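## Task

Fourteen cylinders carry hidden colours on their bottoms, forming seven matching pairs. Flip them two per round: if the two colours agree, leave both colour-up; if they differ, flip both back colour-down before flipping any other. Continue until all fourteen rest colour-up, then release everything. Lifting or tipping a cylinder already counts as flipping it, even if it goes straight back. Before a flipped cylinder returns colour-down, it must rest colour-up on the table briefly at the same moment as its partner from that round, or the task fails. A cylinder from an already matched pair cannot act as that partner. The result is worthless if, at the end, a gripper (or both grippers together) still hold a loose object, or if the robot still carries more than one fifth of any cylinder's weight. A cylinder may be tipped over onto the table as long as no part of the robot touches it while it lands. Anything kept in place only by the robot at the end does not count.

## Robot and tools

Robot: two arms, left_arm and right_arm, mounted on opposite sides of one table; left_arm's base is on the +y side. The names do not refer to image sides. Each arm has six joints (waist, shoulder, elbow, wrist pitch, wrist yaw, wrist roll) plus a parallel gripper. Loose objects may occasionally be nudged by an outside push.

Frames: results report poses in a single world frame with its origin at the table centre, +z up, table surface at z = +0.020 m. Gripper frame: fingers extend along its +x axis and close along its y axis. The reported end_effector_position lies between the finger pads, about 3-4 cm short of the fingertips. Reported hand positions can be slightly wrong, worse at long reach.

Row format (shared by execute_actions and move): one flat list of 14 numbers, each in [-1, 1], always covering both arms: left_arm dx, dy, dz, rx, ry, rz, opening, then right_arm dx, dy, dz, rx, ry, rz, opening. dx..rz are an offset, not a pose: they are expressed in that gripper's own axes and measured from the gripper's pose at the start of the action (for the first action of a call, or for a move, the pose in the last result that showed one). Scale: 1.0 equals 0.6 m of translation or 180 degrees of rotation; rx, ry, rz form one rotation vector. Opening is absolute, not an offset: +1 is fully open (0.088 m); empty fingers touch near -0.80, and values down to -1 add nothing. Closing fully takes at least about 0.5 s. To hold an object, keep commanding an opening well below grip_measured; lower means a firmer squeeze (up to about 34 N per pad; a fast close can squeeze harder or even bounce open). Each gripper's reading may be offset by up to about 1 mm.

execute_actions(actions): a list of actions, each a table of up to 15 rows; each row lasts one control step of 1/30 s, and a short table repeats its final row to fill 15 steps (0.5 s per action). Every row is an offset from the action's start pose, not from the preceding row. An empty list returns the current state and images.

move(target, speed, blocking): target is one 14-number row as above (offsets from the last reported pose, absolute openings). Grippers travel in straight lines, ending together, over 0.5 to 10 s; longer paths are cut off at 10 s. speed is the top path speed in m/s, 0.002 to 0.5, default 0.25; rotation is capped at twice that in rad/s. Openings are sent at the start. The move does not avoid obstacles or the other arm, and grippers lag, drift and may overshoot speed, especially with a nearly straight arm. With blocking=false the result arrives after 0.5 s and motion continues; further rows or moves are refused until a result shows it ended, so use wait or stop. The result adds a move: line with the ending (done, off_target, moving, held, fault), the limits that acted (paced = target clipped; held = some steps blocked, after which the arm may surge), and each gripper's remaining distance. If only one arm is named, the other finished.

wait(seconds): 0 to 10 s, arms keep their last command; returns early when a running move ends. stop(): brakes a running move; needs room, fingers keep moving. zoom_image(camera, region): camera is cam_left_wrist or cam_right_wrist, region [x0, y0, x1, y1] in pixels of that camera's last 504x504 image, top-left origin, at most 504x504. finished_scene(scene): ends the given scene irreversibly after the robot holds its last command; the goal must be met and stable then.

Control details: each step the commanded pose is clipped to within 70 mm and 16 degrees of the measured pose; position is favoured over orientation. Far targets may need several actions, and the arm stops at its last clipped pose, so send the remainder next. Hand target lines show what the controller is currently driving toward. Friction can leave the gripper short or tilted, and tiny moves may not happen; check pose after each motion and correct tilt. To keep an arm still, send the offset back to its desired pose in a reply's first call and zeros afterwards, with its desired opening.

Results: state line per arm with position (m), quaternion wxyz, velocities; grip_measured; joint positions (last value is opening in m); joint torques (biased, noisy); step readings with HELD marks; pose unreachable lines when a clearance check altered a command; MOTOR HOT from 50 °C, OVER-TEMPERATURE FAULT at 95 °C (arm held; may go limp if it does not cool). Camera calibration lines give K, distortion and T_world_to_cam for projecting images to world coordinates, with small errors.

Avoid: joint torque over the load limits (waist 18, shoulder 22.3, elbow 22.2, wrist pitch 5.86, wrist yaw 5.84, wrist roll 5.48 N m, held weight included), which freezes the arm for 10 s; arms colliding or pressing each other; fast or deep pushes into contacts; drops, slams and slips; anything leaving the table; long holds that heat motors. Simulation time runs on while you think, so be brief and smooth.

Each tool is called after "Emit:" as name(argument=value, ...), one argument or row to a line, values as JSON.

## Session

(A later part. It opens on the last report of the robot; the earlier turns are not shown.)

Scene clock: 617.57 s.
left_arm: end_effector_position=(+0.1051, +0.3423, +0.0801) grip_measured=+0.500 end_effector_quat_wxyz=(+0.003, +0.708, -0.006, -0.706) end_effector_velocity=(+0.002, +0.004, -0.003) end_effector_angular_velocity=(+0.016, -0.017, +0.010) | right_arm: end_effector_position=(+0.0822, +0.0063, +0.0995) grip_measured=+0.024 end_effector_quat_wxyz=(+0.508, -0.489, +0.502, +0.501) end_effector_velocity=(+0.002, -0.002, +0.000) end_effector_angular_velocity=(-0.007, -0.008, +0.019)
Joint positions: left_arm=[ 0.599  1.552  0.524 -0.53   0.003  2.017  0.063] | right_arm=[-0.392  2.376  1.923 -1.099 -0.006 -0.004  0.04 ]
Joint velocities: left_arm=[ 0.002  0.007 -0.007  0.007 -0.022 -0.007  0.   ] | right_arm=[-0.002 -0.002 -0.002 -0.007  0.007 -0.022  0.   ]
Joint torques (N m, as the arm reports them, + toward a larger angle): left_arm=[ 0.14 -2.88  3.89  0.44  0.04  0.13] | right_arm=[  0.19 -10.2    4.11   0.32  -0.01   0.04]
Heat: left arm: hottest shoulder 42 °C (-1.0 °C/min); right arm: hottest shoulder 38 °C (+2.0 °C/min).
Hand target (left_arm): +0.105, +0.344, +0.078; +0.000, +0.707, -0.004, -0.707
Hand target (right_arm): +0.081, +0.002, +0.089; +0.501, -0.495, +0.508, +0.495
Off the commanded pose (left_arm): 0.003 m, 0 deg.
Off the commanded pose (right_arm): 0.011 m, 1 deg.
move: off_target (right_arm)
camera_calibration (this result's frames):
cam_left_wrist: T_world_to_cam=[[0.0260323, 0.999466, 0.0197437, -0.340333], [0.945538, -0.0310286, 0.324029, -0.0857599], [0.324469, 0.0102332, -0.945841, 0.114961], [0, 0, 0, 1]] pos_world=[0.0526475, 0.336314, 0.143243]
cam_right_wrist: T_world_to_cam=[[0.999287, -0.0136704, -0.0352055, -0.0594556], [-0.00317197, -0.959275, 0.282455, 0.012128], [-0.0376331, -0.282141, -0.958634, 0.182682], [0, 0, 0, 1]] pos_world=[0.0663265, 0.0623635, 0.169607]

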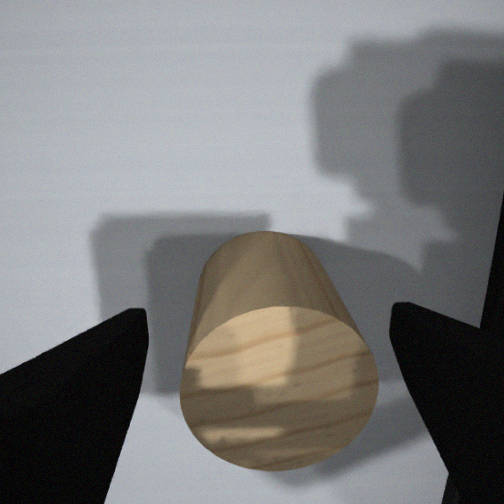

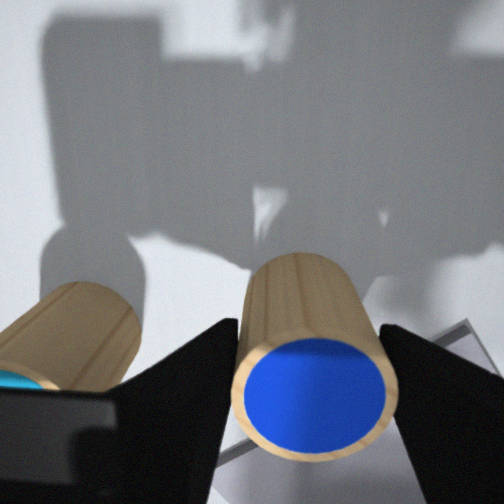

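Emit:
execute_actions(
  actions=[
    [[0,0,0,0,0,0,0.5,0.013,0,-0.004,0,0.004,0,-0.3]],
    [[0,0,0,0,0,0,0.5,0,0,0,0,0,0,0.35]],
  ],
)

Emit:
move(
  target=[0,0,0,0,0,0,0.5,-0.14,0,0,0,0,0,0.35],
  speed=0.2,
)

Emit:
execute_actions(
  actions=[
    [[0,0,0,0,0,0,-0.3,0,0,0,0,0,0,0.5]],
    [[0,0,0,0,0,0,-0.3,0,0,0,0,0,0,0.5]],
  ],
)

Emit:
move(
  target=[-0.2,0,0,0,0,0,-0.3,0,0,0,0,0,0,0.5],
  speed=0.25,
)

Emit:
move(
  target=[-0.106,0.543,0.15,0,0,0.505,-0.3,-0.124,0.117,-0.205,0,-0.492,0,0.8],
  speed=0.35,
)

Scene clock: 623.30 s.
left_arm: end_effector_position=(+0.1051, +0.3424, +0.0798) grip_measured=+0.500 end_effector_quat_wxyz=(+0.003, +0.708, -0.006, -0.706) end_effector_velocity=(-0.000, +0.009, -0.002) end_effector_angular_velocity=(+0.038, -0.006, -0.005) | right_arm: end_effector_position=(+0.0822, +0.0076, +0.0993) grip_measured=+0.344 end_effector_quat_wxyz=(+0.509, -0.487, +0.500, +0.503) end_effector_velocity=(+0.002, +0.001, +0.001) end_effector_angular_velocity=(+0.007, +0.007, -0.014)
Joint positions: left_arm=[ 0.599  1.553  0.524 -0.529  0.003  2.017  0.063] | right_arm=[-0.392  2.377  1.923 -1.092 -0.007 -0.004  0.056]
Joint velocities: left_arm=[ 0.002  0.002 -0.007 -0.022 -0.022  0.007 -0.   ] | right_arm=[-0.007 -0.002 -0.002  0.007 -0.007  0.007  0.003]
Joint torques (N m, as the arm reports them, + toward a larger angle): left_arm=[-0.02 -3.51  4.48  0.21  0.06  0.01] | right_arm=[  0.08 -11.87   5.62   0.11   0.    -0.01]
Heat: left arm: hottest shoulder 41 °C (-2.0 °C/min); right arm: hottest shoulder 40 °C (+4.0 °C/min).
Hand target (left_arm): +0.105, +0.342, +0.080; +0.003, +0.708, -0.006, -0.706
Hand target (right_arm): +0.082, +0.008, +0.099; +0.509, -0.488, +0.500, +0.503
Off the commanded pose (left_arm): 0.000 m, 0 deg.
Off the commanded pose (right_arm): 0.000 m, 0 deg.
Step readings (end_effector_position; steps 1 to 15: 1st action; 16 to 30: 2nd action):
0: left_arm (+0.1051, +0.3424, +0.0798) | right_arm (+0.0822, +0.0063, +0.0993)
1: left_arm (+0.1051, +0.3424, +0.0798) | right_arm (+0.0822, +0.0064, +0.0993)
2: left_arm (+0.1051, +0.3424, +0.0798) | right_arm (+0.0822, +0.0064, +0.0993)
4: left_arm (+0.1051, +0.3424, +0.0798) | right_arm (+0.0822, +0.0070, +0.0993)
8: left_arm (+0.1051, +0.3424, +0.0798) | right_arm (+0.0822, +0.0074, +0.0993)
15: left_arm (+0.1051, +0.3424, +0.0798) | right_arm (+0.0822, +0.0076, +0.0993)
16: left_arm (+0.1051, +0.3424, +0.0798) | right_arm (+0.0822, +0.0076, +0.0993)
17: left_arm (+0.1051, +0.3424, +0.0798) | right_arm (+0.0822, +0.0076, +0.0993)
19: left_arm (+0.1051, +0.3424, +0.0798) | right_arm (+0.0822, +0.0076, +0.0993)
23: left_arm (+0.1051, +0.3424, +0.0798) | right_arm (+0.0822, +0.0076, +0.0993)
30: end_effector_position above
camera_calibration (this result's frames):
cam_left_wrist: T_world_to_cam=[[0.0260322, 0.999466, 0.0197448, -0.340425], [0.945536, -0.0310289, 0.324034, -0.0857052], [0.324474, 0.0102342, -0.945839, 0.114694], [0, 0, 0, 1]] pos_world=[0.0526841, 0.336411, 0.142975]
cam_right_wrist: T_world_to_cam=[[0.999278, -0.0134596, -0.0355281, -0.0593883], [-0.0030956, -0.960878, 0.276954, 0.0139721], [-0.0378658, -0.276645, -0.960226, 0.182953], [0, 0, 0, 1]] pos_world=[0.0663163, 0.0632392, 0.169697]

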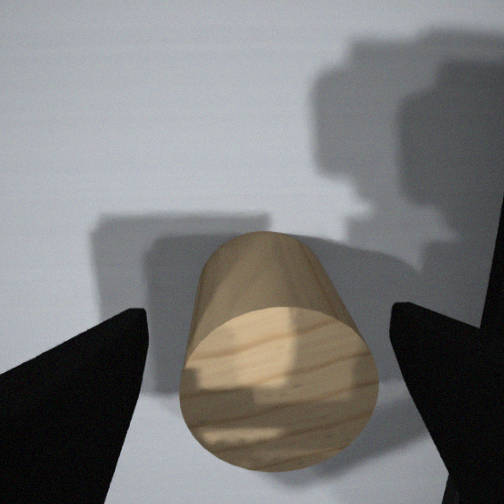

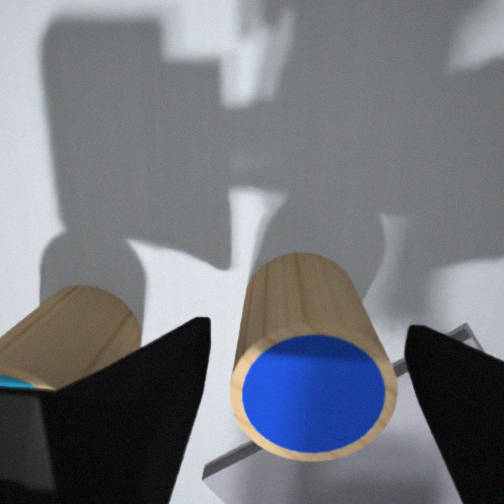

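Scene clock: 624.30 s.
left_arm: end_effector_position=(+0.1051, +0.3424, +0.0798) grip_measured=+0.500 end_effector_quat_wxyz=(+0.003, +0.708, -0.006, -0.706) end_effector_velocity=(-0.001, +0.003, +0.001) end_effector_angular_velocity=(+0.019, +0.001, +0.020) | right_arm: end_effector_position=(+0.0821, +0.0042, +0.1828) grip_measured=+0.350 end_effector_quat_wxyz=(+0.509, -0.488, +0.501, +0.502) end_effector_velocity=(-0.000, -0.005, +0.000) end_effector_angular_velocity=(-0.022, +0.008, +0.005)
Joint positions: left_arm=[ 0.599  1.553  0.524 -0.529  0.003  2.017  0.063] | right_arm=[-0.392  2.336  2.185 -1.398 -0.007 -0.004  0.056]
Joint velocities: left_arm=[-0.002 -0.002  0.002 -0.022 -0.007 -0.022  0.   ] | right_arm=[-0.002 -0.002 -0.002 -0.022 -0.007 -0.007 -0.   ]
Joint torques (N m, as the arm reports them, + toward a larger angle): left_arm=[ 0.14 -3.45  4.43  0.19  0.07  0.02] | right_arm=[ -0.08 -11.22   7.14  -0.11  -0.01  -0.04]
Heat: left arm: hottest shoulder 41 °C (-2.0 °C/min); right arm: hottest shoulder 40 °C (+4.0 °C/min).
Hand target (left_arm): +0.105, +0.342, +0.080; +0.003, +0.708, -0.006, -0.706
Hand target (right_arm): +0.083, +0.006, +0.183; +0.509, -0.487, +0.500, +0.503
Off the commanded pose (left_arm): 0.000 m, 0 deg.
Off the commanded pose (right_arm): 0.002 m, 0 deg.
move: done
camera_calibration (this result's frames):
cam_left_wrist: T_world_to_cam=[[0.0260322, 0.999466, 0.0197448, -0.340425], [0.945536, -0.0310289, 0.324034, -0.0857052], [0.324474, 0.0102342, -0.945839, 0.114694], [0, 0, 0, 1]] pos_world=[0.0526841, 0.336411, 0.142975]
cam_right_wrist: T_world_to_cam=[[0.999276, -0.0135545, -0.0355556, -0.0563812], [-0.0030779, -0.960135, 0.279519, -0.0128659], [-0.0379269, -0.279207, -0.959482, 0.262075], [0, 0, 0, 1]] pos_world=[0.0662405, 0.0600559, 0.253048]

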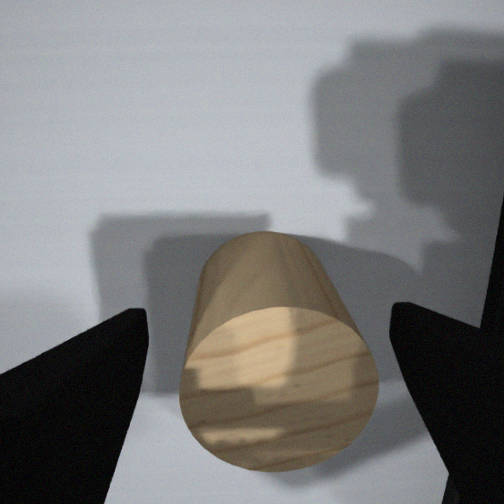

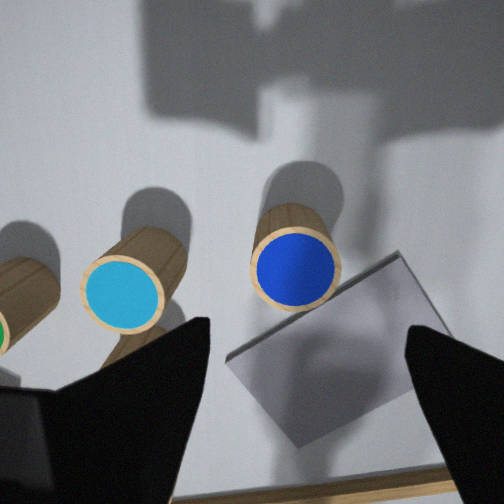

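Scene clock: 625.30 s.
left_arm: end_effector_position=(+0.1050, +0.3422, +0.0798) grip_measured=+0.034 end_effector_quat_wxyz=(+0.003, +0.708, -0.006, -0.706) end_effector_velocity=(-0.001, +0.002, -0.000) end_effector_angular_velocity=(+0.010, -0.003, +0.000) | right_arm: end_effector_position=(+0.0821, +0.0042, +0.1828) grip_measured=+0.500 end_effector_quat_wxyz=(+0.509, -0.488, +0.501, +0.502) end_effector_velocity=(-0.000, -0.005, +0.000) end_effector_angular_velocity=(-0.022, +0.007, +0.020)
Joint positions: left_arm=[ 0.599  1.553  0.524 -0.528  0.004  2.017  0.041] | right_arm=[-0.392  2.336  2.185 -1.398 -0.007 -0.004  0.063]
Joint velocities: left_arm=[-0.007 -0.002 -0.002 -0.007 -0.007 -0.007 -0.   ] | right_arm=[-0.002 -0.002 -0.002 -0.022 -0.007 -0.022 -0.   ]
Joint torques (N m, as the arm reports them, + toward a larger angle): left_arm=[-0.06 -3.64  4.45  0.21  0.05  0.  ] | right_arm=[  0.06 -11.81   5.69   0.13  -0.01  -0.01]
Heat: left arm: hottest shoulder 41 °C (-2.0 °C/min); right arm: hottest shoulder 41 °C (+5.0 °C/min).
Hand target (left_arm): +0.105, +0.342, +0.080; +0.003, +0.708, -0.006, -0.706
Hand target (right_arm): +0.082, +0.004, +0.183; +0.509, -0.488, +0.501, +0.502
Off the commanded pose (left_arm): 0.000 m, 0 deg.
Off the commanded pose (right_arm): 0.000 m, 0 deg.
Step readings (end_effector_position; steps 1 to 15: 1st action; 16 to 30: 2nd action):
0: left_arm (+0.1051, +0.3424, +0.0798) | right_arm (+0.0821, +0.0042, +0.1828)
1: left_arm (+0.1051, +0.3424, +0.0798) | right_arm (+0.0821, +0.0042, +0.1828)
2: left_arm (+0.1051, +0.3424, +0.0798) | right_arm (+0.0821, +0.0042, +0.1828)
4: left_arm (+0.1051, +0.3424, +0.0798) | right_arm (+0.0821, +0.0042, +0.1828)
8: left_arm (+0.1050, +0.3422, +0.0798) | right_arm (+0.0821, +0.0042, +0.1828)
15: left_arm (+0.1050, +0.3422, +0.0798) | right_arm (+0.0821, +0.0042, +0.1828)
16: left_arm (+0.1050, +0.3422, +0.0798) | right_arm (+0.0821, +0.0042, +0.1828)
17: left_arm (+0.1050, +0.3422, +0.0798) | right_arm (+0.0821, +0.0042, +0.1828)
19: left_arm (+0.1050, +0.3422, +0.0798) | right_arm (+0.0821, +0.0042, +0.1828)
23: left_arm (+0.1050, +0.3422, +0.0798) | right_arm (+0.0821, +0.0042, +0.1828)
30: end_effector_position above
camera_calibration (this result's frames):
cam_left_wrist: T_world_to_cam=[[0.0260521, 0.999479, 0.0190603, -0.340251], [0.945707, -0.0308208, 0.323557, -0.0856961], [0.323976, 0.00959612, -0.946017, 0.115004], [0, 0, 0, 1]] pos_world=[0.0526492, 0.336329, 0.143008]
cam_right_wrist: T_world_to_cam=[[0.999276, -0.0135545, -0.0355556, -0.0563812], [-0.0030779, -0.960135, 0.279519, -0.0128659], [-0.0379269, -0.279207, -0.959482, 0.262075], [0, 0, 0, 1]] pos_world=[0.0662405, 0.0600559, 0.253048]

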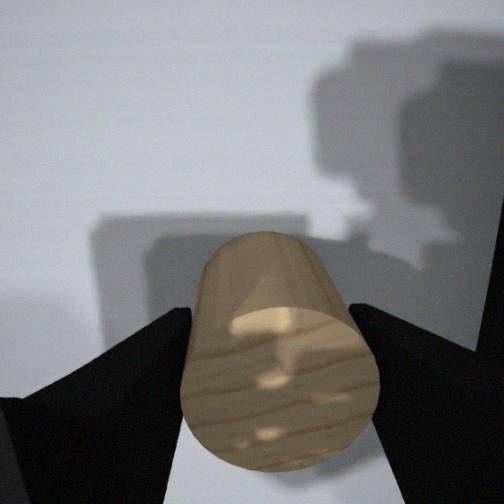

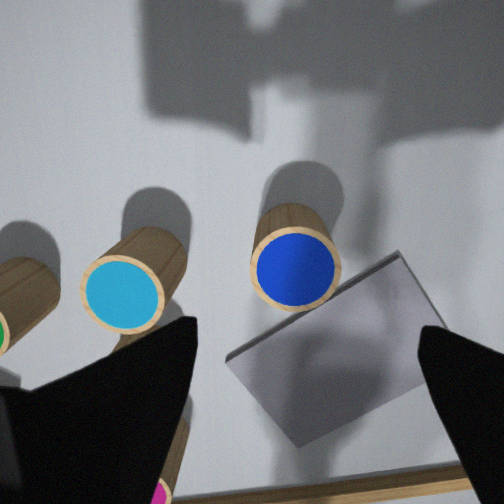

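Scene clock: 626.33 s.
left_arm: end_effector_position=(+0.1037, +0.3452, +0.1951) grip_measured=+0.034 end_effector_quat_wxyz=(-0.002, +0.705, -0.001, -0.709) end_effector_velocity=(-0.001, +0.004, +0.004) end_effector_angular_velocity=(+0.019, +0.001, +0.005) | right_arm: end_effector_position=(+0.0821, +0.0042, +0.1830) grip_measured=+0.500 end_effector_quat_wxyz=(+0.509, -0.488, +0.501, +0.502) end_effector_velocity=(+0.000, +0.001, +0.000) end_effector_angular_velocity=(+0.008, +0.007, +0.005)
Joint positions: left_arm=[ 0.599  1.29   0.836 -1.12   0.004  2.017  0.041] | right_arm=[-0.392  2.336  2.185 -1.398 -0.007 -0.004  0.063]
Joint velocities: left_arm=[-0.002 -0.007  0.012 -0.037 -0.007 -0.007 -0.   ] | right_arm=[-0.002 -0.002 -0.002  0.007 -0.007 -0.007 -0.   ]
Joint torques (N m, as the arm reports them, + toward a larger angle): left_arm=[-0.2  -3.83  7.1  -0.01  0.06 -0.05] | right_arm=[  0.05 -11.8    5.74   0.12  -0.02  -0.02]
Heat: left arm: hottest shoulder 41 °C (-2.0 °C/min); right arm: hottest shoulder 41 °C (+5.0 °C/min).
Hand target (left_arm): +0.104, +0.343, +0.200; +0.003, +0.708, -0.006, -0.706
Hand target (right_arm): +0.082, +0.004, +0.183; +0.509, -0.488, +0.501, +0.502
Off the commanded pose (left_arm): 0.005 m, 1 deg.
Off the commanded pose (right_arm): 0.000 m, 0 deg.
move: done
camera_calibration (this result's frames):
cam_left_wrist: T_world_to_cam=[[0.0262372, 0.999088, 0.033693, -0.348085], [0.947952, -0.0355652, 0.31642, -0.118783], [0.31733, 0.0236374, -0.948021, 0.220685], [0, 0, 0, 1]] pos_world=[0.0517037, 0.338327, 0.258527]
cam_right_wrist: T_world_to_cam=[[0.999276, -0.0135409, -0.0355517, -0.0563761], [-0.00308044, -0.960242, 0.279153, -0.0128431], [-0.0379182, -0.278841, -0.959588, 0.262253], [0, 0, 0, 1]] pos_world=[0.0662399, 0.0600312, 0.253236]

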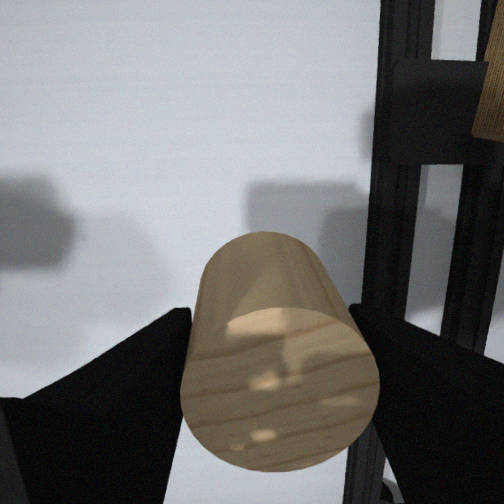

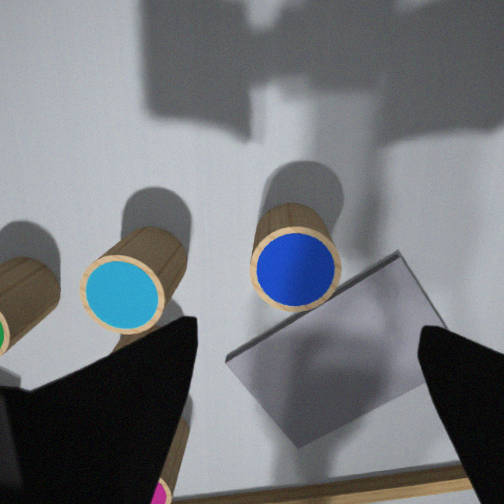

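Scene clock: 629.23 s.
left_arm: end_effector_position=(+0.0120, +0.0237, +0.2557) grip_measured=+0.033 end_effector_quat_wxyz=(+0.497, +0.495, -0.504, -0.504) end_effector_velocity=(-0.005, +0.000, -0.003) end_effector_angular_velocity=(+0.003, +0.022, -0.015) | right_arm: end_effector_position=(+0.0113, -0.1184, +0.2632) grip_measured=+0.800 end_effector_quat_wxyz=(+0.711, +0.016, +0.006, +0.703) end_effector_velocity=(-0.000, -0.000, -0.005) end_effector_angular_velocity=(-0.012, -0.011, +0.005)
Joint positions: left_arm=[ 0.135  1.978  0.82   1.16  -0.006  1.568  0.041] | right_arm=[-0.043  1.326  0.267  1.074  0.337  0.026  0.078]
Joint velocities: left_arm=[-0.007  0.007 -0.002  0.007  0.007 -0.022 -0.   ] | right_arm=[-0.002  0.012 -0.007  0.007 -0.007 -0.007  0.   ]
Joint torques (N m, as the arm reports them, + toward a larger angle): left_arm=[-0.2  -6.5   6.64  2.13 -0.2  -0.09] | right_arm=[ 0.34 -3.18  3.92  1.94  0.08 -0.16]
Heat: left arm: hottest shoulder 40 °C (-2.0 °C/min); right arm: hottest shoulder 41 °C (+4.0 °C/min).
Hand target (left_arm): +0.012, +0.021, +0.258; +0.501, +0.493, -0.505, -0.501
Hand target (right_arm): +0.011, -0.120, +0.256; +0.711, +0.005, +0.008, +0.703
Off the commanded pose (left_arm): 0.005 m, 1 deg.
Off the commanded pose (right_arm): 0.008 m, 2 deg.
move: done
camera_calibration (this result's frames):
cam_left_wrist: T_world_to_cam=[[0.0192477, 0.0296345, -0.999375, 0.26067], [0.951532, 0.306327, 0.0274098, 0.00321178], [0.306948, -0.951465, -0.0223021, 0.101341], [0, 0, 0, 1]] pos_world=[-0.0391798, 0.0877136, 0.262679]
cam_right_wrist: T_world_to_cam=[[0.999528, 0.0176174, -0.0251478, 0.0164892], [-0.0190451, -0.286712, -0.957828, 0.252243], [-0.0240846, 0.957855, -0.286241, 0.271385], [0, 0, 0, 1]] pos_world=[-0.00514124, -0.187917, 0.319701]

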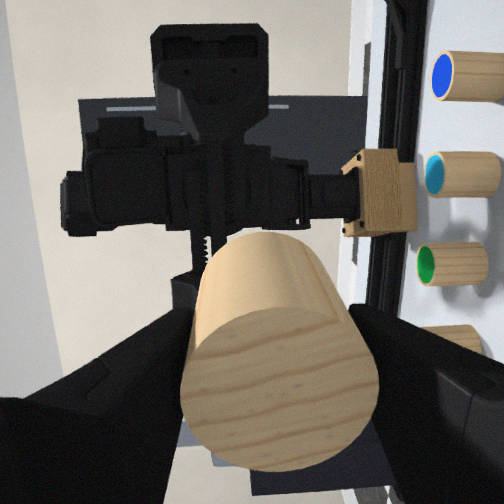

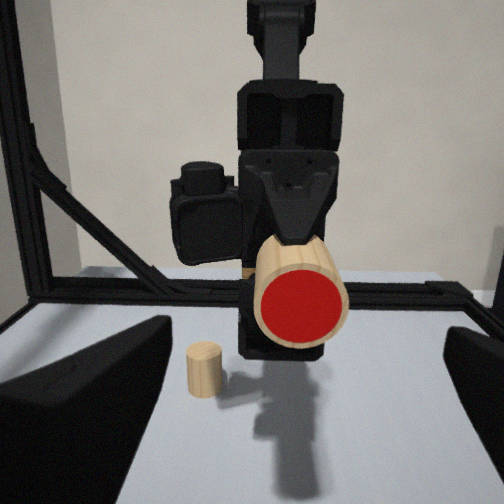

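Emit:
move(
  target=[0,0,0,0,0,0,-0.3,0.13,-0.003,-0.016,-0.005,0.004,0,0.8],
  speed=0.12,
)

Emit:
execute_actions(
  actions=[
    [[0,0,0,0,0,0,-0.3,0,0,0,0,0,0,-0.3]],
    [[0,0,0,0,0,0,-0.3,0,0,0,0,0,0,-0.3]],
    [[0,0,0,0,0,0,0.5,0,0,0,0,0,0,-0.3]],
  ],
)

Emit:
move(
  target=[-0.1,0,0,0,0,0,0.5,-0.1,0,0,0,0,0,-0.3],
  speed=0.2,
)

Emit:
move(
  target=[-0.195,-0.145,0.141,0,0,-0.5,0.5,-0.122,0.153,-0.132,0,0.507,0,-0.3],
  speed=0.35,
)

Emit:
zoom_image(
  camera="cam_right_wrist",
  region=[0,0,504,504],
)

Scene clock: 635.03 s.
left_arm: end_effector_position=(+0.0120, +0.0234, +0.2553) grip_measured=+0.033 end_effector_quat_wxyz=(+0.497, +0.495, -0.504, -0.504) end_effector_velocity=(-0.000, +0.001, -0.001) end_effector_angular_velocity=(+0.007, +0.007, +0.005) | right_arm: end_effector_position=(+0.0137, -0.0436, +0.2551) grip_measured=+0.800 end_effector_quat_wxyz=(+0.711, +0.008, +0.007, +0.703) end_effector_velocity=(-0.001, +0.002, +0.001) end_effector_angular_velocity=(+0.007, -0.006, +0.015)
Joint positions: left_arm=[ 0.135  1.979  0.82   1.161 -0.006  1.568  0.041] | right_arm=[-0.141  1.653  0.519  1.136  0.24   0.02   0.078]
Joint velocities: left_arm=[-0.002 -0.002 -0.002 -0.007 -0.007 -0.007 -0.   ] | right_arm=[-0.007  0.007  0.007  0.007 -0.022 -0.007 -0.   ]
Joint torques (N m, as the arm reports them, + toward a larger angle): left_arm=[-0.06 -7.27  5.29  1.66 -0.03 -0.02] | right_arm=[-0.27 -5.2   6.09  1.88 -0.11 -0.18]
Heat: left arm: hottest shoulder 41 °C (+0.0 °C/min); right arm: hottest shoulder 40 °C (+1.0 °C/min).
Hand target (left_arm): +0.012, +0.024, +0.256; +0.497, +0.495, -0.504, -0.504
Hand target (right_arm): +0.014, -0.040, +0.255; +0.711, +0.006, +0.004, +0.703
Off the commanded pose (left_arm): 0.000 m, 0 deg.
Off the commanded pose (right_arm): 0.003 m, 0 deg.
move: done
camera_calibration (this result's frames):
cam_left_wrist: T_world_to_cam=[[0.0192558, 0.0300157, -0.999364, 0.260305], [0.951531, 0.306316, 0.0275343, 0.00326098], [0.306948, -0.951456, -0.0226625, 0.10122], [0, 0, 0, 1]] pos_world=[-0.0391845, 0.0874939, 0.262343]
cam_right_wrist: T_world_to_cam=[[0.999733, 0.0169409, -0.0157023, 0.0101749], [-0.00993211, -0.29847, -0.954367, 0.264455], [-0.0208545, 0.954269, -0.298222, 0.200337], [0, 0, 0, 1]] pos_world=[-0.00336763, -0.112415, 0.312292]

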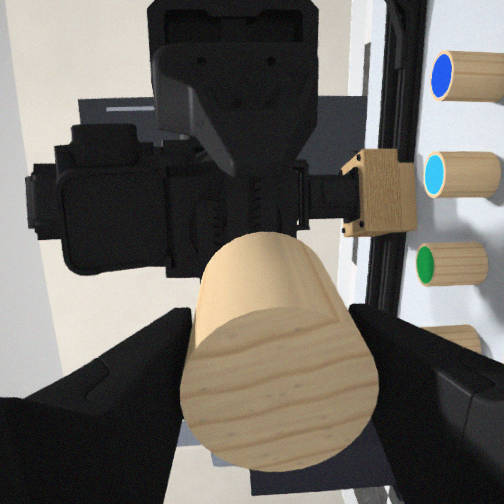

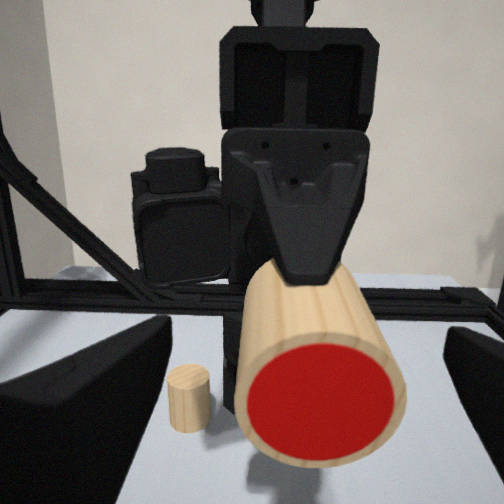

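Scene clock: 636.53 s.
left_arm: end_effector_position=(+0.0116, +0.0235, +0.2552) grip_measured=+0.493 end_effector_quat_wxyz=(+0.497, +0.495, -0.504, -0.504) end_effector_velocity=(-0.000, -0.000, +0.000) end_effector_angular_velocity=(+0.003, +0.007, +0.005) | right_arm: end_effector_position=(+0.0138, -0.0435, +0.2552) grip_measured=+0.025 end_effector_quat_wxyz=(+0.711, +0.008, +0.007, +0.703) end_effector_velocity=(+0.002, +0.000, -0.003) end_effector_angular_velocity=(-0.017, -0.026, -0.010)
Joint positions: left_arm=[ 0.135  1.979  0.82   1.161 -0.005  1.568  0.063] | right_arm=[-0.141  1.653  0.519  1.136  0.24   0.02   0.04 ]
Joint velocities: left_arm=[-0.002 -0.002  0.002 -0.007 -0.007 -0.007  0.003] | right_arm=[-0.002 -0.002  0.002 -0.022  0.007 -0.022 -0.   ]
Joint torques (N m, as the arm reports them, + toward a larger angle): left_arm=[-0.03 -7.1   5.45  1.73  0.   -0.07] | right_arm=[ 0.05 -6.41  5.1   1.82  0.01 -0.01]
Heat: left arm: hottest shoulder 41 °C (+0.0 °C/min); right arm: hottest shoulder 40 °C (+0.0 °C/min).
Hand target (left_arm): +0.012, +0.024, +0.255; +0.497, +0.495, -0.504, -0.505
Hand target (right_arm): +0.014, -0.044, +0.255; +0.711, +0.008, +0.007, +0.703
Off the commanded pose (left_arm): 0.000 m, 0 deg.
Off the commanded pose (right_arm): 0.000 m, 0 deg.
Step readings (end_effector_position; steps 1 to 15: 1st action; 16 to 30: 2nd action; 31 to 45: 3rd action):
0: left_arm (+0.0120, +0.0234, +0.2553) | right_arm (+0.0137, -0.0436, +0.2551)
1: left_arm (+0.0120, +0.0234, +0.2553) | right_arm (+0.0136, -0.0435, +0.2552)
2: left_arm (+0.0120, +0.0234, +0.2553) | right_arm (+0.0136, -0.0435, +0.2552)
4: left_arm (+0.0120, +0.0234, +0.2553) | right_arm (+0.0136, -0.0435, +0.2552)
8: left_arm (+0.0116, +0.0234, +0.2553) | right_arm (+0.0139, -0.0435, +0.2552)
15: left_arm (+0.0116, +0.0234, +0.2553) | right_arm (+0.0138, -0.0435, +0.2552)
16: left_arm (+0.0116, +0.0234, +0.2553) | right_arm (+0.0138, -0.0435, +0.2552)
17: left_arm (+0.0116, +0.0234, +0.2553) | right_arm (+0.0138, -0.0435, +0.2552)
19: left_arm (+0.0116, +0.0235, +0.2552) | right_arm (+0.0138, -0.0435, +0.2552)
23: left_arm (+0.0116, +0.0235, +0.2552) | right_arm (+0.0138, -0.0435, +0.2552)
30: left_arm (+0.0116, +0.0235, +0.2552) | right_arm (+0.0138, -0.0435, +0.2552)
31: left_arm (+0.0116, +0.0235, +0.2552) | right_arm (+0.0138, -0.0435, +0.2552)
32: left_arm (+0.0116, +0.0235, +0.2552) | right_arm (+0.0138, -0.0435, +0.2552)
34: left_arm (+0.0116, +0.0235, +0.2553) | right_arm (+0.0138, -0.0435, +0.2552)
38: left_arm (+0.0116, +0.0235, +0.2553) | right_arm (+0.0138, -0.0435, +0.2552)
45: end_effector_position above
camera_calibration (this result's frames):
cam_left_wrist: T_world_to_cam=[[0.0192994, 0.0303747, -0.999352, 0.260157], [0.951881, 0.305217, 0.0276595, 0.00364186], [0.305859, -0.951798, -0.0230226, 0.101543], [0, 0, 0, 1]] pos_world=[-0.0395453, 0.0876347, 0.262226]
cam_right_wrist: T_world_to_cam=[[0.999738, 0.0165654, -0.0157821, 0.0100395], [-0.010128, -0.298111, -0.954477, 0.264667], [-0.0205161, 0.954387, -0.297865, 0.2002], [0, 0, 0, 1]] pos_world=[-0.00324904, -0.112335, 0.31241]

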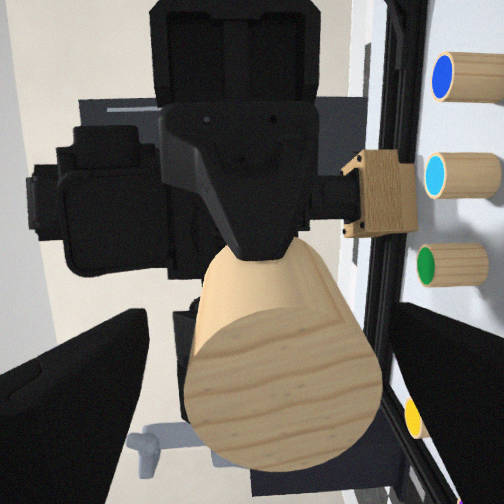

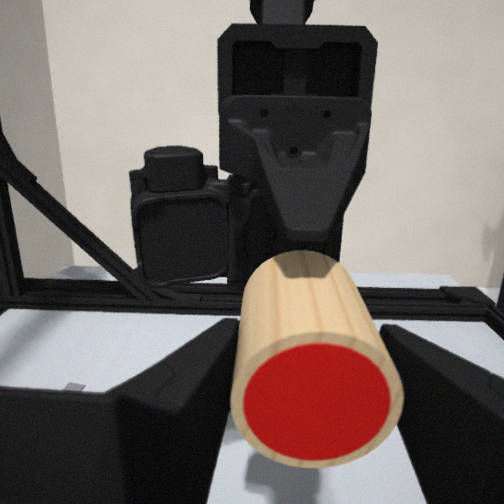

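Scene clock: 637.43 s.
left_arm: end_effector_position=(+0.0129, +0.0815, +0.2518) grip_measured=+0.500 end_effector_quat_wxyz=(+0.495, +0.497, -0.502, -0.507) end_effector_velocity=(+0.000, +0.003, -0.001) end_effector_angular_velocity=(+0.007, +0.007, +0.005) | right_arm: end_effector_position=(+0.0129, -0.1003, +0.2564) grip_measured=+0.025 end_effector_quat_wxyz=(+0.711, +0.010, +0.006, +0.703) end_effector_velocity=(-0.001, -0.003, -0.005) end_effector_angular_velocity=(-0.026, -0.015, +0.010)
Joint positions: left_arm=[ 0.135  1.83   0.571  1.252 -0.005  1.568  0.063] | right_arm=[-0.077  1.436  0.315  1.126  0.303  0.02   0.04 ]
Joint velocities: left_arm=[-0.002 -0.012 -0.012 -0.007 -0.007 -0.007 -0.   ] | right_arm=[ 0.002 -0.017 -0.007 -0.037 -0.007 -0.007  0.   ]
Joint torques (N m, as the arm reports them, + toward a larger angle): left_arm=[-0.34 -6.93  4.38  2.01 -0.07 -0.05] | right_arm=[ 0.25 -5.65  3.91  1.69  0.11  0.01]
Heat: left arm: hottest shoulder 41 °C (+0.0 °C/min); right arm: hottest shoulder 40 °C (+0.0 °C/min).
Hand target (left_arm): +0.012, +0.084, +0.255; +0.497, +0.495, -0.504, -0.504
Hand target (right_arm): +0.013, -0.103, +0.255; +0.712, +0.008, +0.007, +0.703
Off the commanded pose (left_arm): 0.004 m, 1 deg.
Off the commanded pose (right_arm): 0.003 m, 0 deg.
move: done
camera_calibration (this result's frames):
cam_left_wrist: T_world_to_cam=[[0.0195022, 0.0395206, -0.999028, 0.254121], [0.951875, 0.30495, 0.0306452, -0.0159252], [0.305865, -0.951548, -0.0316714, 0.158447], [0, 0, 0, 1]] pos_world=[-0.0382604, 0.145583, 0.25938]
cam_right_wrist: T_world_to_cam=[[0.999715, 0.0169941, -0.0167508, 0.0121967], [-0.0109861, -0.295359, -0.955323, 0.249362], [-0.0211823, 0.955235, -0.295089, 0.254152], [0, 0, 0, 1]] pos_world=[-0.00407019, -0.169331, 0.313423]

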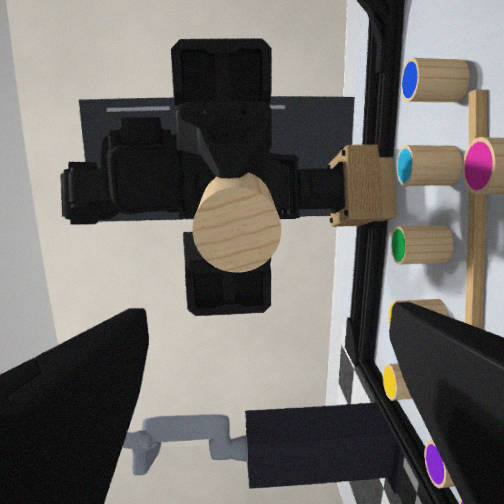

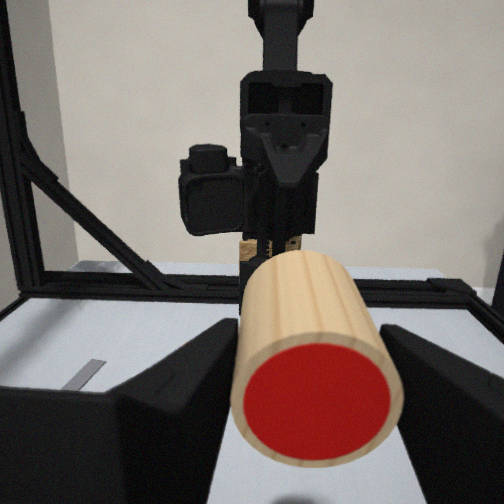

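Scene clock: 640.20 s.
left_arm: end_effector_position=(-0.0684, +0.2008, +0.1655) grip_measured=+0.500 end_effector_quat_wxyz=(-0.005, +0.706, -0.002, -0.709) end_effector_velocity=(-0.001, +0.003, -0.001) end_effector_angular_velocity=(+0.023, +0.001, -0.010) | right_arm: end_effector_position=(-0.0787, -0.1731, +0.1785) grip_measured=+0.024 end_effector_quat_wxyz=(+0.498, -0.495, +0.510, +0.497) end_effector_velocity=(-0.003, +0.000, +0.001) end_effector_angular_velocity=(-0.012, +0.018, +0.005)
Joint positions: left_arm=[-0.117  1.854  1.279 -0.999  0.005  1.308  0.063] | right_arm=[ 0.116  1.772  1.332 -1.134 -0.017  0.5    0.04 ]
Joint velocities: left_arm=[-0.002  0.007  0.007 -0.022  0.007  0.007 -0.   ] | right_arm=[-0.002  0.007  0.012 -0.007 -0.022 -0.007 -0.   ]
Joint torques (N m, as the arm reports them, + toward a larger angle): left_arm=[-0.16 -5.65  6.64 -0.01  0.25 -0.1 ] | right_arm=[ 0.24 -6.47  6.96 -0.11 -0.13  0.14]
Heat: left arm: hottest shoulder 41 °C (+0.0 °C/min); right arm: hottest shoulder 39 °C (-2.0 °C/min).
Hand target (left_arm): -0.071, +0.200, +0.165; -0.007, +0.704, -0.000, -0.711
Hand target (right_arm): -0.081, -0.171, +0.178; +0.497, -0.496, +0.513, +0.495
Off the commanded pose (left_arm): 0.002 m, 0 deg.
Off the commanded pose (right_arm): 0.003 m, 1 deg.
move: done
camera_calibration (this result's frames):
cam_left_wrist: T_world_to_cam=[[0.0323152, 0.998795, 0.0369371, -0.198427], [0.94749, -0.0423771, 0.316966, 0.0498418], [0.318149, 0.0247547, -0.947718, 0.250443], [0, 0, 0, 1]] pos_world=[-0.120491, 0.1941, 0.228881]
cam_right_wrist: T_world_to_cam=[[0.999046, -0.0113013, -0.0421799, 0.103306], [0.00235099, -0.950609, 0.310381, -0.185896], [-0.0436043, -0.310184, -0.949676, 0.194788], [0, 0, 0, 1]] pos_world=[-0.0942773, -0.115127, 0.247042]

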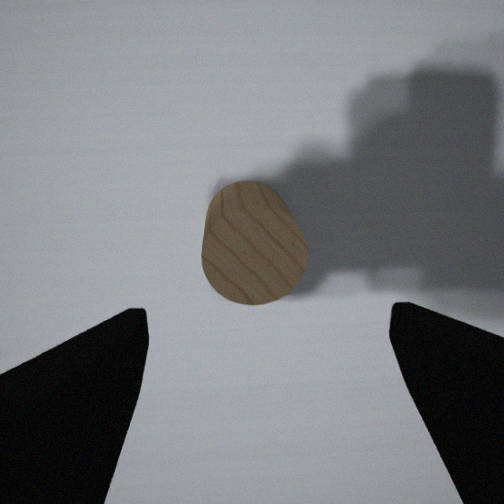

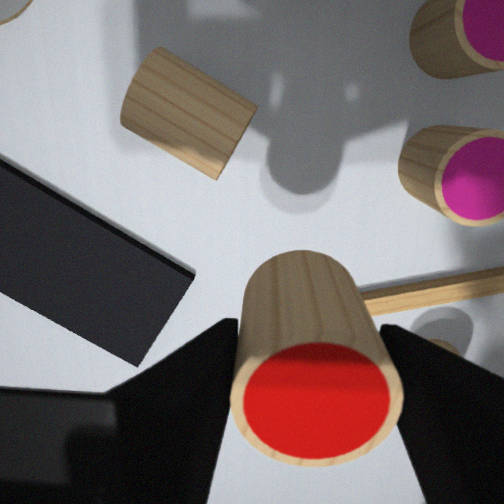

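Region (0, 0, 504, 504) of cam_right_wrist's 504x504 image, scaled by 1.000.

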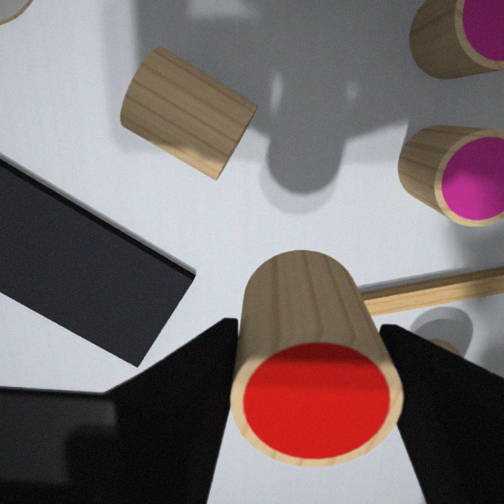

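Landing spot (~290,228) is clear.

Emit:
move(
  target=[0.145,-0.001,0,0,0,0,0.5,0.16,0,0,0,0,0,-0.3],
  speed=0.07,
)

Scene clock: 643.47 s.
left_arm: end_effector_position=(-0.0687, +0.2002, +0.0822) grip_measured=+0.500 end_effector_quat_wxyz=(-0.002, +0.705, -0.005, -0.710) end_effector_velocity=(-0.000, -0.002, +0.002) end_effector_angular_velocity=(-0.014, -0.004, +0.005) | right_arm: end_effector_position=(-0.0812, -0.1706, +0.0891) grip_measured=+0.025 end_effector_quat_wxyz=(+0.499, -0.489, +0.507, +0.504) end_effector_velocity=(-0.001, +0.004, +0.000) end_effector_angular_velocity=(+0.017, +0.017, +0.015)
Joint positions: left_arm=[-0.117  2.     1.11  -0.674  0.006  1.307  0.063] | right_arm=[ 0.119  1.894  1.106 -0.767 -0.017  0.5    0.04 ]
Joint velocities: left_arm=[-0.002 -0.007 -0.002  0.007 -0.007 -0.007 -0.   ] | right_arm=[-0.007 -0.002 -0.002  0.022 -0.007 -0.022 -0.   ]
Joint torques (N m, as the arm reports them, + toward a larger angle): left_arm=[ 0.02 -6.05  4.43  0.44  0.02  0.02] | right_arm=[ 0.33 -6.65  3.58  0.44  0.04  0.11]
Heat: left arm: hottest shoulder 41 °C (+0.0 °C/min); right arm: hottest shoulder 39 °C (-2.0 °C/min).
Hand target (left_arm): -0.068, +0.202, +0.079; -0.005, +0.706, -0.002, -0.709
Hand target (right_arm): -0.080, -0.175, +0.083; +0.498, -0.496, +0.510, +0.497
Off the commanded pose (left_arm): 0.004 m, 1 deg.
Off the commanded pose (right_arm): 0.008 m, 1 deg.
move: done
camera_calibration (this result's frames):
cam_left_wrist: T_world_to_cam=[[0.0320269, 0.999091, 0.0281451, -0.194021], [0.948402, -0.0392654, 0.314628, 0.076082], [0.315447, 0.0166163, -0.948798, 0.173137], [0, 0, 0, 1]] pos_world=[-0.120558, 0.193955, 0.145795]
cam_right_wrist: T_world_to_cam=[[0.998612, -0.00783485, -0.0520859, 0.103463], [0.00785053, -0.95569, 0.29427, -0.154672], [-0.0520835, -0.294271, -0.954302, 0.113018], [0, 0, 0, 1]] pos_world=[-0.0962187, -0.11375, 0.158757]

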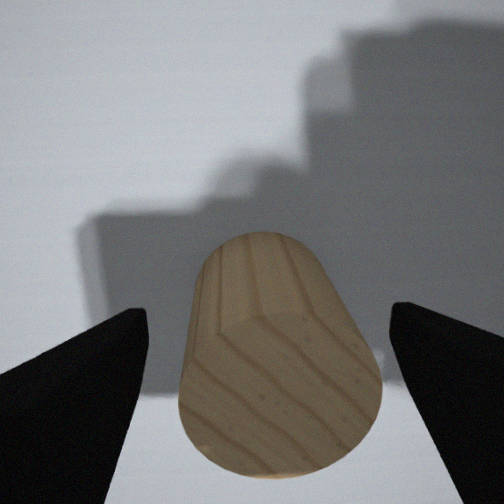

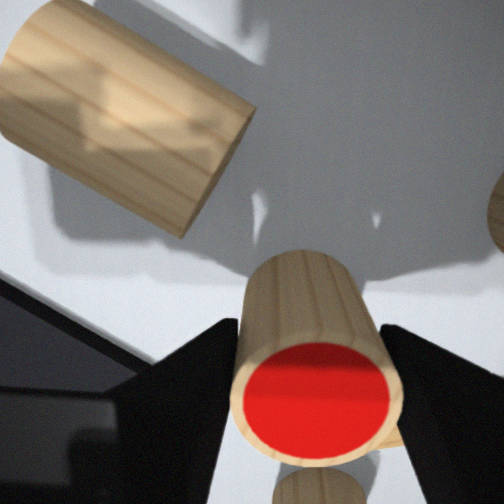

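Emit:
execute_actions(
  actions=[
    [[0,0,0,0,0,0,-0.3,0.013,0,-0.004,0,0.004,0,-0.3]],
    [[0,0,0,0,0,0,-0.3,0,0,0,0,0,0,0.3]],
  ],
)

Emit:
move(
  target=[-0.2,0,0,0,0,0,-0.3,-0.16,0,0,0,0,0,0.3],
  speed=0.25,
)

Emit:
move(
  target=[-0.102,0.302,-0.136,0,0,0.506,-0.3,-0.125,-0.147,0.09,0,-0.495,0,0.8],
  speed=0.35,
)

Scene clock: 646.70 s.
left_arm: end_effector_position=(-0.0687, +0.2000, +0.0821) grip_measured=+0.035 end_effector_quat_wxyz=(-0.002, +0.705, -0.005, -0.710) end_effector_velocity=(+0.002, +0.005, +0.000) end_effector_angular_velocity=(+0.019, -0.013, +0.005) | right_arm: end_effector_position=(-0.0830, -0.1687, +0.0890) grip_measured=+0.295 end_effector_quat_wxyz=(+0.499, -0.485, +0.507, +0.508) end_effector_velocity=(+0.003, -0.002, +0.001) end_effector_angular_velocity=(-0.002, -0.010, +0.019)
Joint positions: left_arm=[-0.117  2.001  1.11  -0.673  0.005  1.307  0.041] | right_arm=[ 0.119  1.894  1.106 -0.755 -0.02   0.5    0.053]
Joint velocities: left_arm=[-0.002 -0.002 -0.002 -0.022 -0.007 -0.007 -0.   ] | right_arm=[-0.002 -0.007 -0.007 -0.007  0.007 -0.022  0.002]
Joint torques (N m, as the arm reports them, + toward a larger angle): left_arm=[-0.04 -6.8   4.96  0.24  0.01  0.02] | right_arm=[ 0.02 -8.    4.87  0.07  0.01 -0.01]
Heat: left arm: hottest shoulder 41 °C (+0.0 °C/min); right arm: hottest shoulder 39 °C (-1.0 °C/min).
Hand target (left_arm): -0.069, +0.200, +0.082; -0.002, +0.705, -0.005, -0.710
Hand target (right_arm): -0.083, -0.169, +0.089; +0.499, -0.486, +0.507, +0.508
Off the commanded pose (left_arm): 0.000 m, 0 deg.
Off the commanded pose (right_arm): 0.000 m, 0 deg.
Step readings (end_effector_position; steps 1 to 15: 1st action; 16 to 30: 2nd action):
0: left_arm (-0.0688, +0.2000, +0.0821) | right_arm (-0.0817, -0.1703, +0.0890)
1: left_arm (-0.0688, +0.2000, +0.0821) | right_arm (-0.0817, -0.1703, +0.0889)
2: left_arm (-0.0688, +0.2000, +0.0821) | right_arm (-0.0819, -0.1701, +0.0889)
4: left_arm (-0.0687, +0.2000, +0.0821) | right_arm (-0.0823, -0.1695, +0.0890)
8: left_arm (-0.0687, +0.2000, +0.0821) | right_arm (-0.0826, -0.1691, +0.0890)
15: left_arm (-0.0687, +0.2000, +0.0821) | right_arm (-0.0829, -0.1689, +0.0890)
16: left_arm (-0.0687, +0.2000, +0.0821) | right_arm (-0.0828, -0.1689, +0.0890)
17: left_arm (-0.0687, +0.2000, +0.0821) | right_arm (-0.0828, -0.1688, +0.0890)
19: left_arm (-0.0687, +0.2000, +0.0821) | right_arm (-0.0829, -0.1688, +0.0889)
23: left_arm (-0.0687, +0.2000, +0.0821) | right_arm (-0.0830, -0.1687, +0.0890)
30: end_effector_position above
camera_calibration (this result's frames):
cam_left_wrist: T_world_to_cam=[[0.0320202, 0.999114, 0.0273134, -0.193747], [0.948352, -0.0389996, 0.314814, 0.0760378], [0.3156, 0.0158223, -0.94876, 0.173194], [0, 0, 0, 1]] pos_world=[-0.120567, 0.1938, 0.145674]
cam_right_wrist: T_world_to_cam=[[0.998166, -0.00651859, -0.0601904, 0.106164], [0.0109815, -0.958201, 0.285885, -0.152251], [-0.0595381, -0.286021, -0.956372, 0.114305], [0, 0, 0, 1]] pos_world=[-0.0974919, -0.112501, 0.159234]

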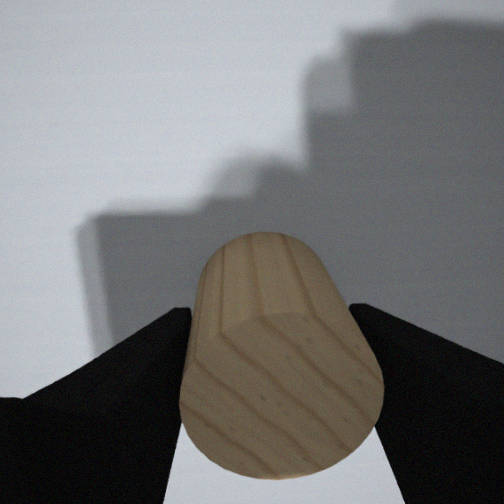

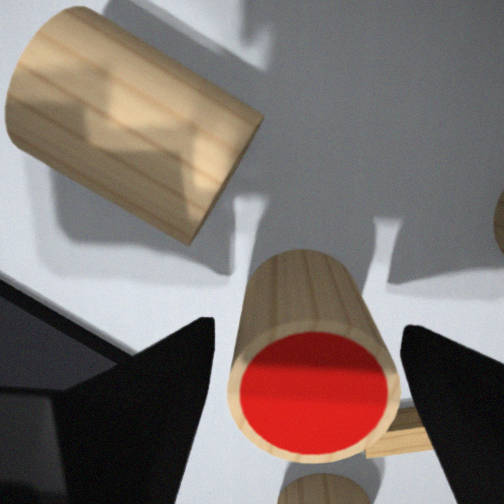

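Scene clock: 647.70 s.
left_arm: end_effector_position=(-0.0680, +0.2024, +0.1963) grip_measured=+0.034 end_effector_quat_wxyz=(-0.007, +0.706, +0.000, -0.708) end_effector_velocity=(+0.001, +0.001, +0.005) end_effector_angular_velocity=(+0.000, -0.008, +0.019) | right_arm: end_effector_position=(-0.0796, -0.1725, +0.1802) grip_measured=+0.300 end_effector_quat_wxyz=(+0.498, -0.489, +0.509, +0.503) end_effector_velocity=(+0.002, -0.000, +0.004) end_effector_angular_velocity=(-0.003, -0.010, +0.019)
Joint positions: left_arm=[-0.117  1.821  1.363 -1.122  0.005  1.307  0.041] | right_arm=[ 0.116  1.761  1.325 -1.121 -0.02   0.5    0.054]
Joint velocities: left_arm=[-0.002 -0.007  0.012 -0.022 -0.007 -0.022 -0.   ] | right_arm=[-0.002 -0.002  0.012 -0.022  0.007 -0.022 -0.   ]
Joint torques (N m, as the arm reports them, + toward a larger angle): left_arm=[ 0.04 -7.41  7.14  0.01  0.04  0.  ] | right_arm=[-0.2  -8.29  6.92 -0.05  0.   -0.18]
Heat: left arm: hottest shoulder 41 °C (+0.0 °C/min); right arm: hottest shoulder 39 °C (-1.0 °C/min).
Hand target (left_arm): -0.069, +0.200, +0.202; -0.002, +0.705, -0.005, -0.710
Hand target (right_arm): -0.080, -0.170, +0.185; +0.499, -0.485, +0.507, +0.508
Off the commanded pose (left_arm): 0.006 m, 1 deg.
Off the commanded pose (right_arm): 0.005 m, 1 deg.
move: done
camera_calibration (this result's frames):
cam_left_wrist: T_world_to_cam=[[0.0318727, 0.998588, 0.0424903, -0.202217], [0.947014, -0.0437659, 0.318195, 0.0397344], [0.319606, 0.0300971, -0.947072, 0.278356], [0, 0, 0, 1]] pos_world=[-0.120148, 0.195293, 0.259572]
cam_right_wrist: T_world_to_cam=[[0.998529, -0.0106513, -0.0531658, 0.106357], [0.00566807, -0.95464, 0.297709, -0.183932], [-0.0539252, -0.297572, -0.953175, 0.198485], [0, 0, 0, 1]] pos_world=[-0.0944549, -0.115392, 0.249604]

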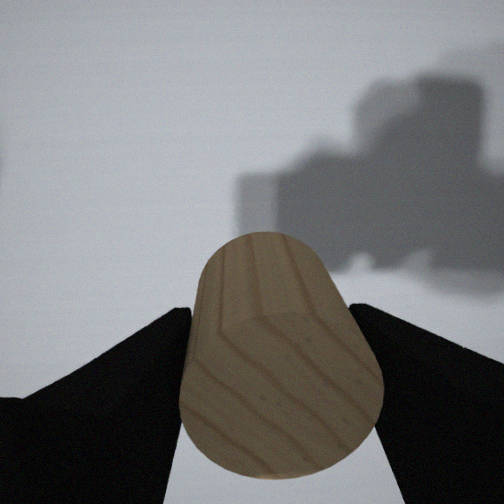

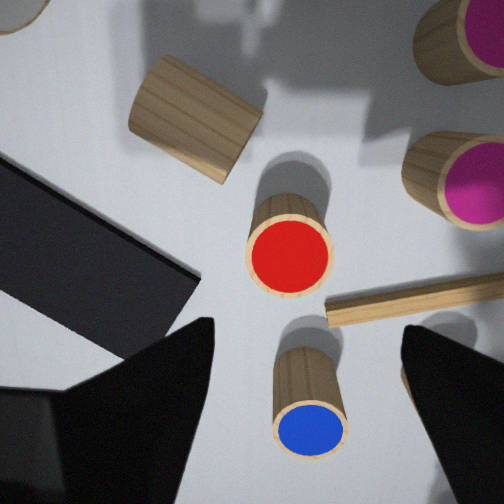

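Scene clock: 650.57 s.
left_arm: end_effector_position=(+0.0109, +0.0231, +0.2548) grip_measured=+0.034 end_effector_quat_wxyz=(+0.496, +0.497, -0.504, -0.503) end_effector_velocity=(-0.000, +0.000, -0.006) end_effector_angular_velocity=(+0.017, +0.022, +0.005) | right_arm: end_effector_position=(+0.0098, -0.1184, +0.2610) grip_measured=+0.800 end_effector_quat_wxyz=(+0.710, +0.018, +0.014, +0.704) end_effector_velocity=(-0.003, +0.000, -0.002) end_effector_angular_velocity=(+0.002, -0.021, +0.029)
Joint positions: left_arm=[ 0.132  1.981  0.822  1.159 -0.011  1.572  0.041] | right_arm=[-0.038  1.328  0.268  1.065  0.339  0.044  0.078]
Joint velocities: left_arm=[-0.002  0.007 -0.002 -0.007 -0.007 -0.022 -0.   ] | right_arm=[-0.007  0.012 -0.007  0.022 -0.037 -0.022 -0.   ]
Joint torques (N m, as the arm reports them, + toward a larger angle): left_arm=[ 0.16 -6.49  6.58  2.1   0.2   0.07] | right_arm=[-0.14 -3.25  3.8   1.92 -0.09 -0.18]
Heat: left arm: hottest shoulder 41 °C (-1.0 °C/min); right arm: hottest shoulder 39 °C (+0.0 °C/min).
Hand target (left_arm): +0.011, +0.021, +0.257; +0.497, +0.494, -0.508, -0.501
Hand target (right_arm): +0.011, -0.120, +0.254; +0.710, +0.007, +0.016, +0.704
Off the commanded pose (left_arm): 0.004 m, 1 deg.
Off the commanded pose (right_arm): 0.008 m, 2 deg.
move: done
camera_calibration (this result's frames):
cam_left_wrist: T_world_to_cam=[[0.0230494, 0.0315159, -0.999237, 0.259735], [0.950948, 0.307729, 0.0316413, 0.00335156], [0.308491, -0.950952, -0.022877, 0.101246], [0, 0, 0, 1]] pos_world=[-0.0404073, 0.0870626, 0.261747]
cam_right_wrist: T_world_to_cam=[[0.998976, 0.0205218, -0.040331, 0.0222374], [-0.032462, -0.295946, -0.954653, 0.248389], [-0.031527, 0.954984, -0.294976, 0.272739], [0, 0, 0, 1]] pos_world=[-0.00555275, -0.187408, 0.318474]

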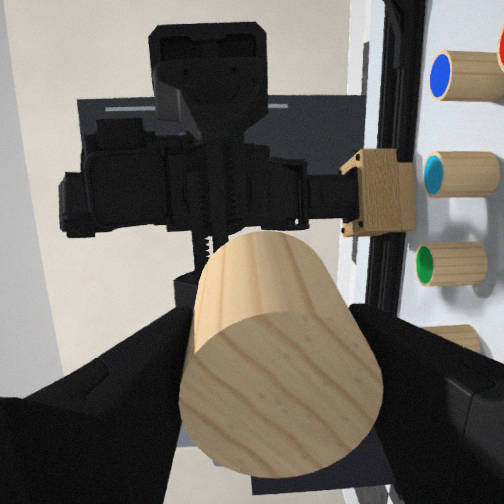

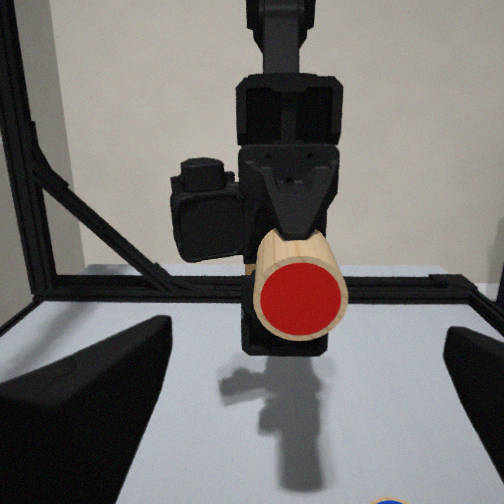

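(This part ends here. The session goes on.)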